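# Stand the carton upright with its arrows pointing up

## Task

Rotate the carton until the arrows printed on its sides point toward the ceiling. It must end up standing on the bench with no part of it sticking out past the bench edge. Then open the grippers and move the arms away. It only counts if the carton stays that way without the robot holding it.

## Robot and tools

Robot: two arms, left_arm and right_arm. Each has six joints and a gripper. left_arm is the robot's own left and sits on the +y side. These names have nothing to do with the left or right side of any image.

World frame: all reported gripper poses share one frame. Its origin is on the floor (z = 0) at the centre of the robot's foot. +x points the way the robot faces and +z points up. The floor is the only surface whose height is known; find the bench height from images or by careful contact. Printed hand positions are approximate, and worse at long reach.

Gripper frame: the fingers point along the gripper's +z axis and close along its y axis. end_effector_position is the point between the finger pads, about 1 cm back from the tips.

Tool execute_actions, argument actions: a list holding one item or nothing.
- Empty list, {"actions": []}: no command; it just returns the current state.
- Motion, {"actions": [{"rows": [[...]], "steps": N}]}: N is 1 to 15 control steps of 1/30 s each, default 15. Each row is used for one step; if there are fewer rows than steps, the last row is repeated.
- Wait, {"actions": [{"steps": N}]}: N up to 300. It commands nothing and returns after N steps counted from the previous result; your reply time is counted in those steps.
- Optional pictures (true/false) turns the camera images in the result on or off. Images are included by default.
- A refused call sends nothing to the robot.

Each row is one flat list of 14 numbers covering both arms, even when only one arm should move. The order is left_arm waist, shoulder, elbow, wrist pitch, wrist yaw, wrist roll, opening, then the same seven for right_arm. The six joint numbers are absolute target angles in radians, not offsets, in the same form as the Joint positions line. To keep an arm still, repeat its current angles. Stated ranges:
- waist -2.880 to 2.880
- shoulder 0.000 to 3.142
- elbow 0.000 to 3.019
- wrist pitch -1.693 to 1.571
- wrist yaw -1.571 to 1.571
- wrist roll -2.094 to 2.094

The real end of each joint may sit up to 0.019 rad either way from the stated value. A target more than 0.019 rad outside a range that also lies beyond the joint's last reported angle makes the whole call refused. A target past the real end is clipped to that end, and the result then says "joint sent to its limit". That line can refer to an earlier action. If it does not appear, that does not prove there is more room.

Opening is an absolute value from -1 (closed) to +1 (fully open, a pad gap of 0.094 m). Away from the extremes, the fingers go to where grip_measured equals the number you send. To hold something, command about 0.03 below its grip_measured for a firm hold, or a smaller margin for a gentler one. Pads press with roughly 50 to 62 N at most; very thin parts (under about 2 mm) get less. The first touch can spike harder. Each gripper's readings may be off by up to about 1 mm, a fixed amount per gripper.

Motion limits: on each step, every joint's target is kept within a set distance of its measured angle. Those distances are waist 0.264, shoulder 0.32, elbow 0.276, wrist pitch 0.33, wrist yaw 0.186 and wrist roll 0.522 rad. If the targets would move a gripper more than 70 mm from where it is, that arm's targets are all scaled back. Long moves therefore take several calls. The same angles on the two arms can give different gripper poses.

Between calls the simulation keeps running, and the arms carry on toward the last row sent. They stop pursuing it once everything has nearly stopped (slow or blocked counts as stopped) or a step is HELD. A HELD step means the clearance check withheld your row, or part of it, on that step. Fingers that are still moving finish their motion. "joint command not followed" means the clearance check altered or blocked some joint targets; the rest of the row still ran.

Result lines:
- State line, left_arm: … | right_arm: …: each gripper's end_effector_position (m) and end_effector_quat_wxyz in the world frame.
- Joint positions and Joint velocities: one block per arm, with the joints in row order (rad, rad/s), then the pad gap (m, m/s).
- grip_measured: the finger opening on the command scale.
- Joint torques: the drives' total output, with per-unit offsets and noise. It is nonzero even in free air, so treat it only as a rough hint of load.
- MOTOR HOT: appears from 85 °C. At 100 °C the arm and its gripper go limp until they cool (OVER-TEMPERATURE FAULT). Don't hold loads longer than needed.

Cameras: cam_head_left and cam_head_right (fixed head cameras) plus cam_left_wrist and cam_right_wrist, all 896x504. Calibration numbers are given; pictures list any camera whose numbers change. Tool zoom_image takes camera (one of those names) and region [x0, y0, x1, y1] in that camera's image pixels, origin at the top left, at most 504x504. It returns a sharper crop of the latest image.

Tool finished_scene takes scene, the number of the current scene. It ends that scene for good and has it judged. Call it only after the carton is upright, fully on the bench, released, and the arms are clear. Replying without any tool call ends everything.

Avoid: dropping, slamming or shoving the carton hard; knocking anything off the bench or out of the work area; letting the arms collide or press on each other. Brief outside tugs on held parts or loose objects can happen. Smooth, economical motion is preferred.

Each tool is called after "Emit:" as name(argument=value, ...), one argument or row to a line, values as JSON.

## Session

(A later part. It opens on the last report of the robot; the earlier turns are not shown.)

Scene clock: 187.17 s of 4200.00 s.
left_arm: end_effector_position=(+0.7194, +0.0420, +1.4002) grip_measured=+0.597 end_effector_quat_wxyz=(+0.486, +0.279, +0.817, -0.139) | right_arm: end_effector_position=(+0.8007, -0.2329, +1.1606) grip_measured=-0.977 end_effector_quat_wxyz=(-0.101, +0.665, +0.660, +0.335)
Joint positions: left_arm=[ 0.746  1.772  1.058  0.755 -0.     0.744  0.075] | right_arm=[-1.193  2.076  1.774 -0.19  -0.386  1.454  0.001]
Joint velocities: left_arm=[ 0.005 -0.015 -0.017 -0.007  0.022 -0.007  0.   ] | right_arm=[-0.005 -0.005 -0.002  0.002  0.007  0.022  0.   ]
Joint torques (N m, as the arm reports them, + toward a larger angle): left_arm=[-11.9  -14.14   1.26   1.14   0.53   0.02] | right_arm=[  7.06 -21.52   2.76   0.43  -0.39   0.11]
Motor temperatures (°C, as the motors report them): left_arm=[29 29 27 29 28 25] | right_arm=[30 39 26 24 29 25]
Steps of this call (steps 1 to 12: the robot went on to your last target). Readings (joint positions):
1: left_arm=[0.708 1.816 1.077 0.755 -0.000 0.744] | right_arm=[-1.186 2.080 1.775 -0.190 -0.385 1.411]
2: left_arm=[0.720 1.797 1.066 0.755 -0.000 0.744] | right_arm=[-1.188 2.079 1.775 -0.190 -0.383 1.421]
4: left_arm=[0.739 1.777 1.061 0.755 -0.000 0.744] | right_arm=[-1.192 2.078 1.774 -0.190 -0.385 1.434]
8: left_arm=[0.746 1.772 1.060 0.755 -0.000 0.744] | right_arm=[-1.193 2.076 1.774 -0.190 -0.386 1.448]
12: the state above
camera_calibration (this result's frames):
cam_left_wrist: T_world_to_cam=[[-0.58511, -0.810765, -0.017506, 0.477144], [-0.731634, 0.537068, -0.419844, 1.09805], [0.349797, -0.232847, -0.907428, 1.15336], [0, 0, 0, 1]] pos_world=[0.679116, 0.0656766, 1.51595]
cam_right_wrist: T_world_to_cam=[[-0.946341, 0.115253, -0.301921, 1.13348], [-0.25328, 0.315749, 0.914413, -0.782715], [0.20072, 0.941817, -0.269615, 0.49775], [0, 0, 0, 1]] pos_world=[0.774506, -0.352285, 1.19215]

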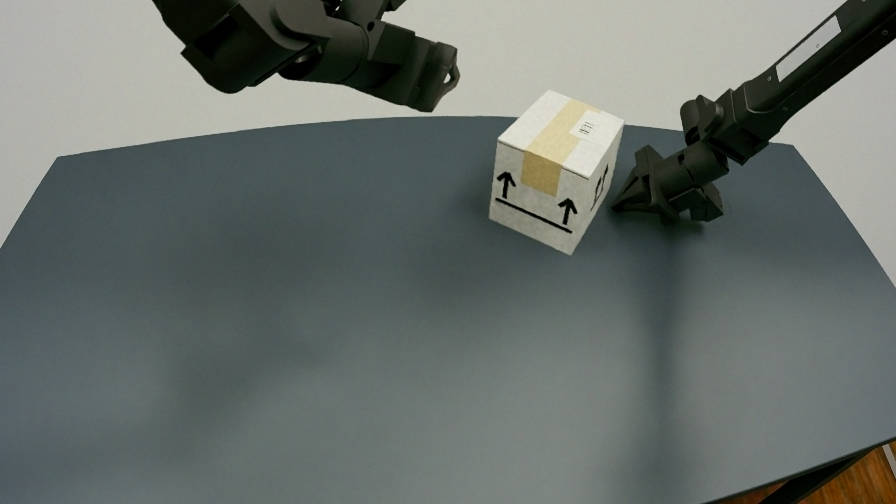

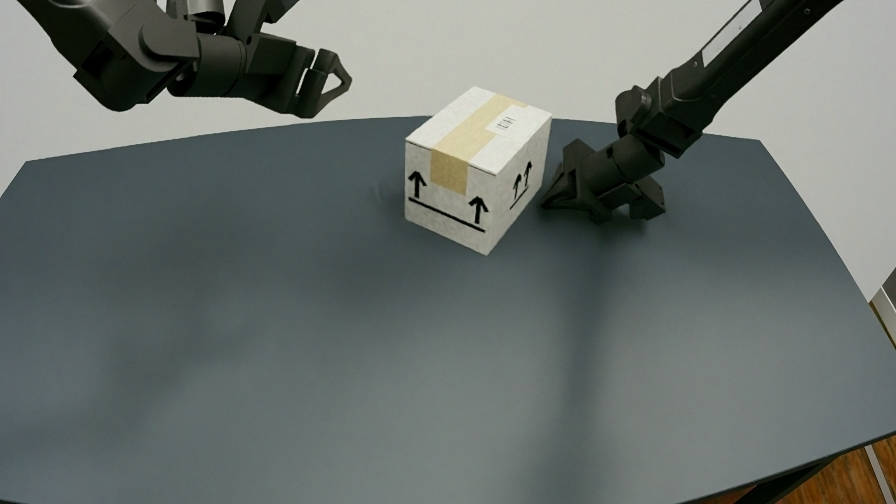

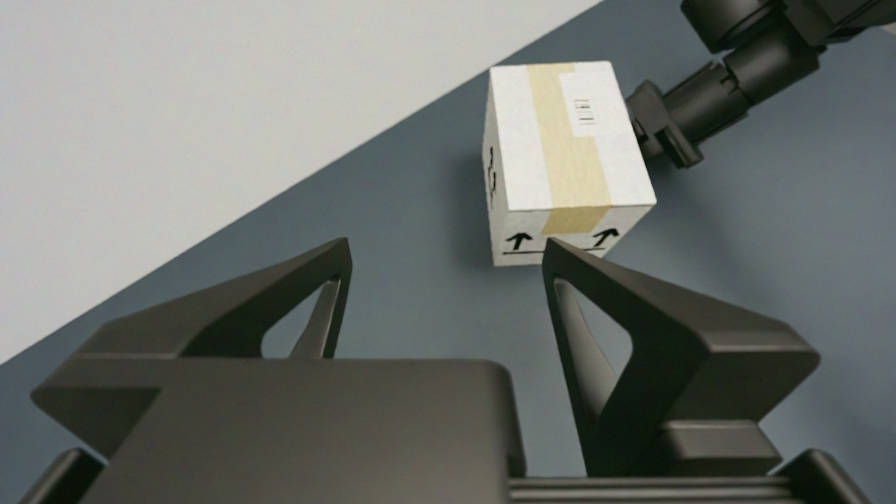

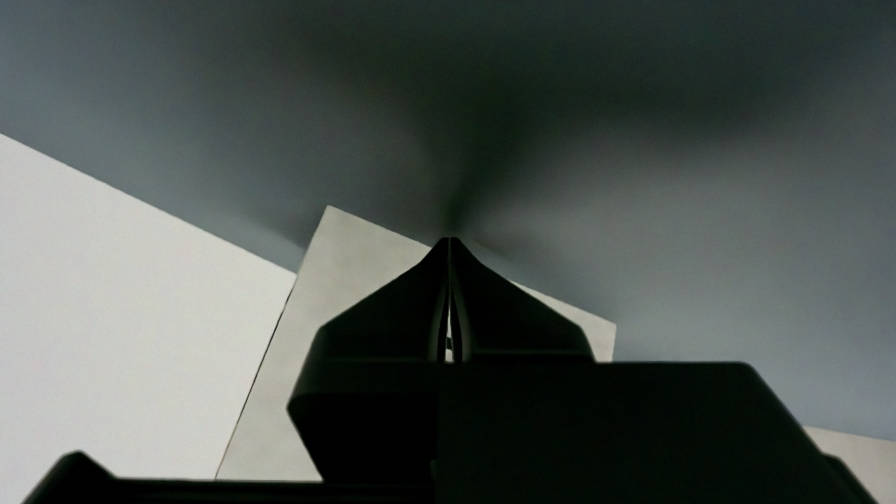

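Emit:
execute_actions(
  actions=[
    {"rows":[[0.8,1.7,1.0,0.75,0,0.75,0.6,-1.22,2.0,1.72,-0.2,-0.385,1.47,-1],[0.85,1.65,1.0,0.75,0,0.75,0.6,-1.23,1.95,1.68,-0.2,-0.385,1.47,-1],[0.9,1.6,0.95,0.75,0,0.75,0.6,-1.25,1.9,1.64,-0.2,-0.385,1.47,-1],[0.95,1.6,0.95,0.75,0,0.75,0.6,-1.28,1.85,1.6,-0.2,-0.385,1.47,-1],[0.95,1.6,0.95,0.75,0,0.75,0.6,-1.32,1.8,1.55,-0.2,-0.385,1.47,-1],[0.95,1.6,0.95,0.75,0,0.75,0.6,-1.4,1.75,1.5,-0.2,-0.385,1.47,-1]]},
  ],
  pictures=false,
)

Emit:
execute_actions(
  actions=[
    {"steps":15},
  ],
)

Scene clock: 191.73 s of 4200.00 s.
left_arm: end_effector_position=(+0.7424, +0.2053, +1.3898) grip_measured=+0.597 end_effector_quat_wxyz=(+0.473, +0.240, +0.847, -0.035) | right_arm: end_effector_position=(+0.7777, -0.3882, +1.2445) grip_measured=-0.977 end_effector_quat_wxyz=(-0.043, +0.712, +0.637, +0.293)
Joint positions: left_arm=[ 0.966  1.603  0.959  0.755 -0.002  0.744  0.075] | right_arm=[-1.364  1.769  1.51  -0.193 -0.386  1.458  0.001]
Joint velocities: left_arm=[-0.054 -0.024 -0.002  0.012  0.007  0.007  0.   ] | right_arm=[-0.63  -0.415 -0.066 -0.022 -0.066 -0.007 -0.   ]
Joint torques (N m, as the arm reports them, + toward a larger angle): left_arm=[ -9.63 -15.45   1.21   1.44   0.49   0.04] | right_arm=[  5.6  -19.34   2.81   0.67  -0.28   0.11]
Motor temperatures (°C, as the motors report them): left_arm=[29 29 27 29 28 25] | right_arm=[30 40 26 24 29 25]
Steps of this call (steps 1 to 30: the robot went on to your last target; steps 31 to 90: nothing new was sent; then 1.07 s passed at rest; steps 91 to 105: all 15 steps of this action). Readings (joint positions):
91: left_arm=[0.748 1.769 1.053 0.755 -0.000 0.744] | right_arm=[-1.193 2.071 1.767 -0.190 -0.386 1.458]
92: left_arm=[0.754 1.758 1.040 0.755 0.001 0.744] | right_arm=[-1.194 2.056 1.743 -0.190 -0.386 1.458]
94: left_arm=[0.781 1.728 1.003 0.755 0.002 0.744] | right_arm=[-1.198 2.006 1.672 -0.192 -0.386 1.458]
98: left_arm=[0.882 1.664 0.965 0.755 0.002 0.744] | right_arm=[-1.230 1.908 1.577 -0.193 -0.386 1.458]
105: the state above

Scene clock: 192.23 s of 4200.00 s.
left_arm: end_effector_position=(+0.7417, +0.2038, +1.3902) grip_measured=+0.597 end_effector_quat_wxyz=(+0.473, +0.240, +0.847, -0.037) | right_arm: end_effector_position=(+0.7795, -0.4287, +1.2554) grip_measured=-0.977 end_effector_quat_wxyz=(-0.018, +0.722, +0.630, +0.284)
Joint positions: left_arm=[ 0.964  1.603  0.958  0.755 -0.002  0.744  0.075] | right_arm=[-1.413  1.735  1.502 -0.193 -0.384  1.458  0.001]
Joint velocities: left_arm=[ 0.015 -0.015 -0.012  0.002 -0.051  0.051 -0.   ] | right_arm=[-0.005 -0.005  0.002 -0.007 -0.007 -0.081  0.   ]
Joint torques (N m, as the arm reports them, + toward a larger angle): left_arm=[ -9.73 -15.47   1.25   1.28   0.47   0.02] | right_arm=[  5.31 -19.21   3.43   0.69  -0.35   0.1 ]
Motor temperatures (°C, as the motors report them): left_arm=[29 29 27 29 28 25] | right_arm=[30 40 26 24 29 25]
Steps of this call (steps 1 to 15: the robot went on to your last target). Readings (joint positions):
1: left_arm=[0.965 1.603 0.959 0.755 -0.002 0.744] | right_arm=[-1.384 1.757 1.510 -0.193 -0.386 1.458]
2: left_arm=[0.964 1.603 0.959 0.755 -0.002 0.744] | right_arm=[-1.400 1.748 1.510 -0.193 -0.385 1.458]
4: left_arm=[0.964 1.603 0.958 0.755 -0.002 0.744] | right_arm=[-1.420 1.736 1.510 -0.193 -0.384 1.458]
8: left_arm=[0.964 1.603 0.958 0.755 -0.002 0.744] | right_arm=[-1.419 1.735 1.505 -0.193 -0.384 1.458]
15: the state above
camera_calibration (this result's frames):
cam_left_wrist: T_world_to_cam=[[-0.434981, -0.889444, -0.140286, 0.696586], [-0.821096, 0.455756, -0.343639, 1.00024], [0.369584, -0.0342879, -0.928565, 1.14839], [0, 0, 0, 1]] pos_world=[0.69987, 0.203084, 1.5078]
cam_right_wrist: T_world_to_cam=[[-0.920863, 0.211942, -0.327249, 1.21807], [-0.185385, 0.500375, 0.845729, -0.700519], [0.342993, 0.839468, -0.421486, 0.747836], [0, 0, 0, 1]] pos_world=[0.735308, -0.535422, 1.30626]

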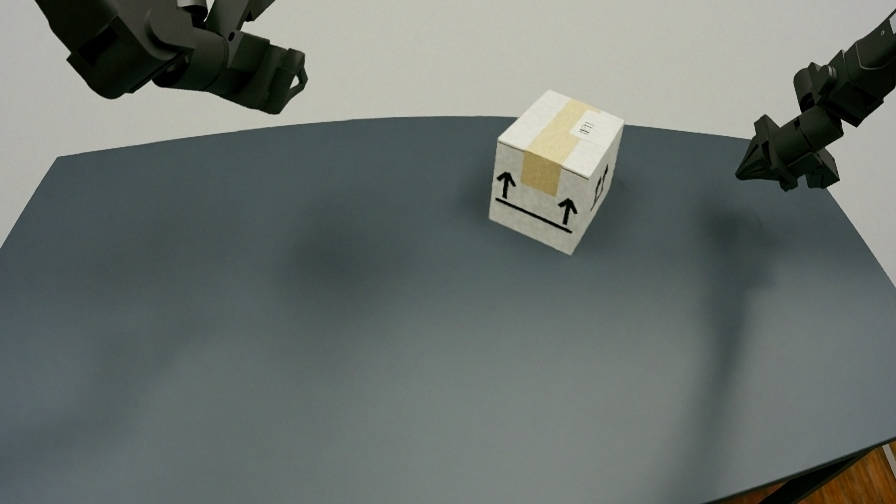

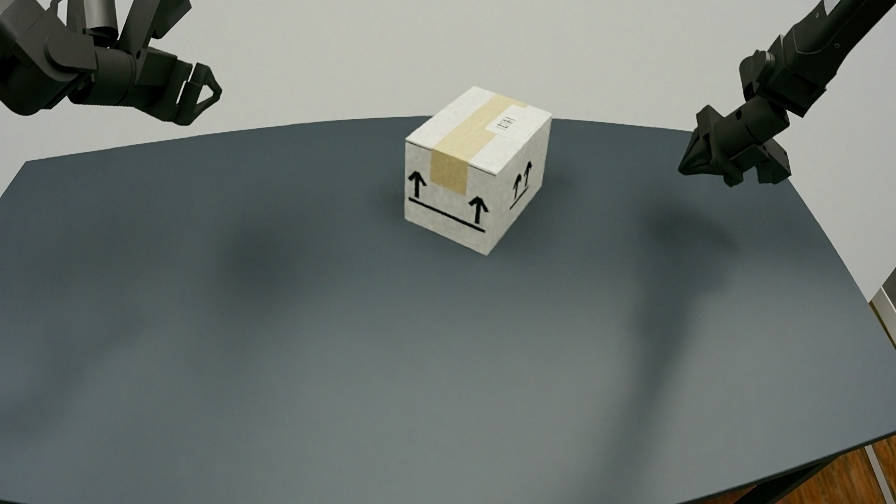

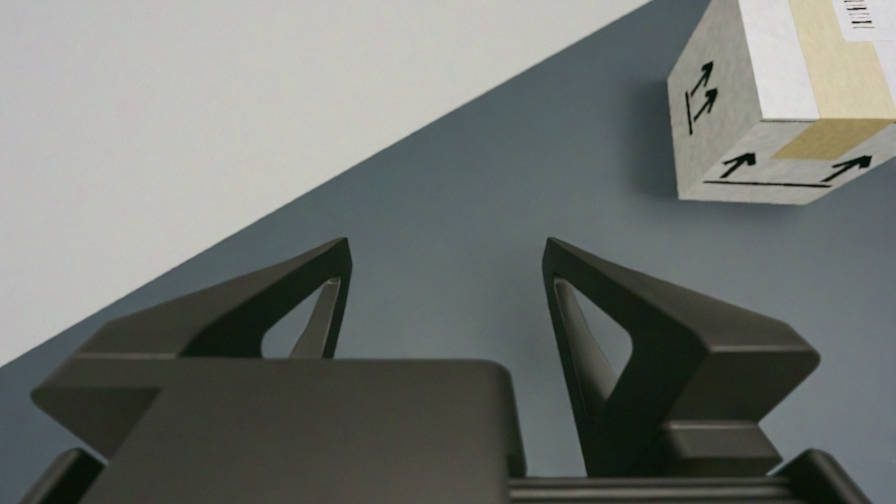

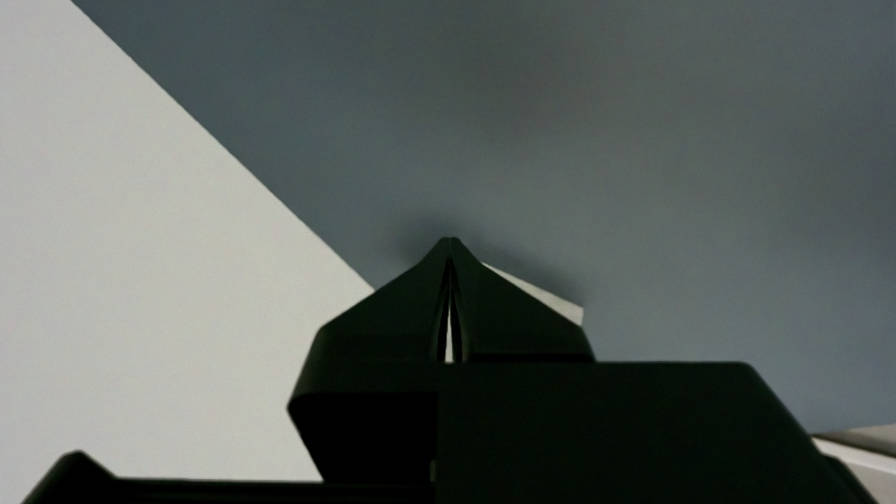

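Emit:
finished_scene(
  scene=1,
)

The scene is finished: the task was done.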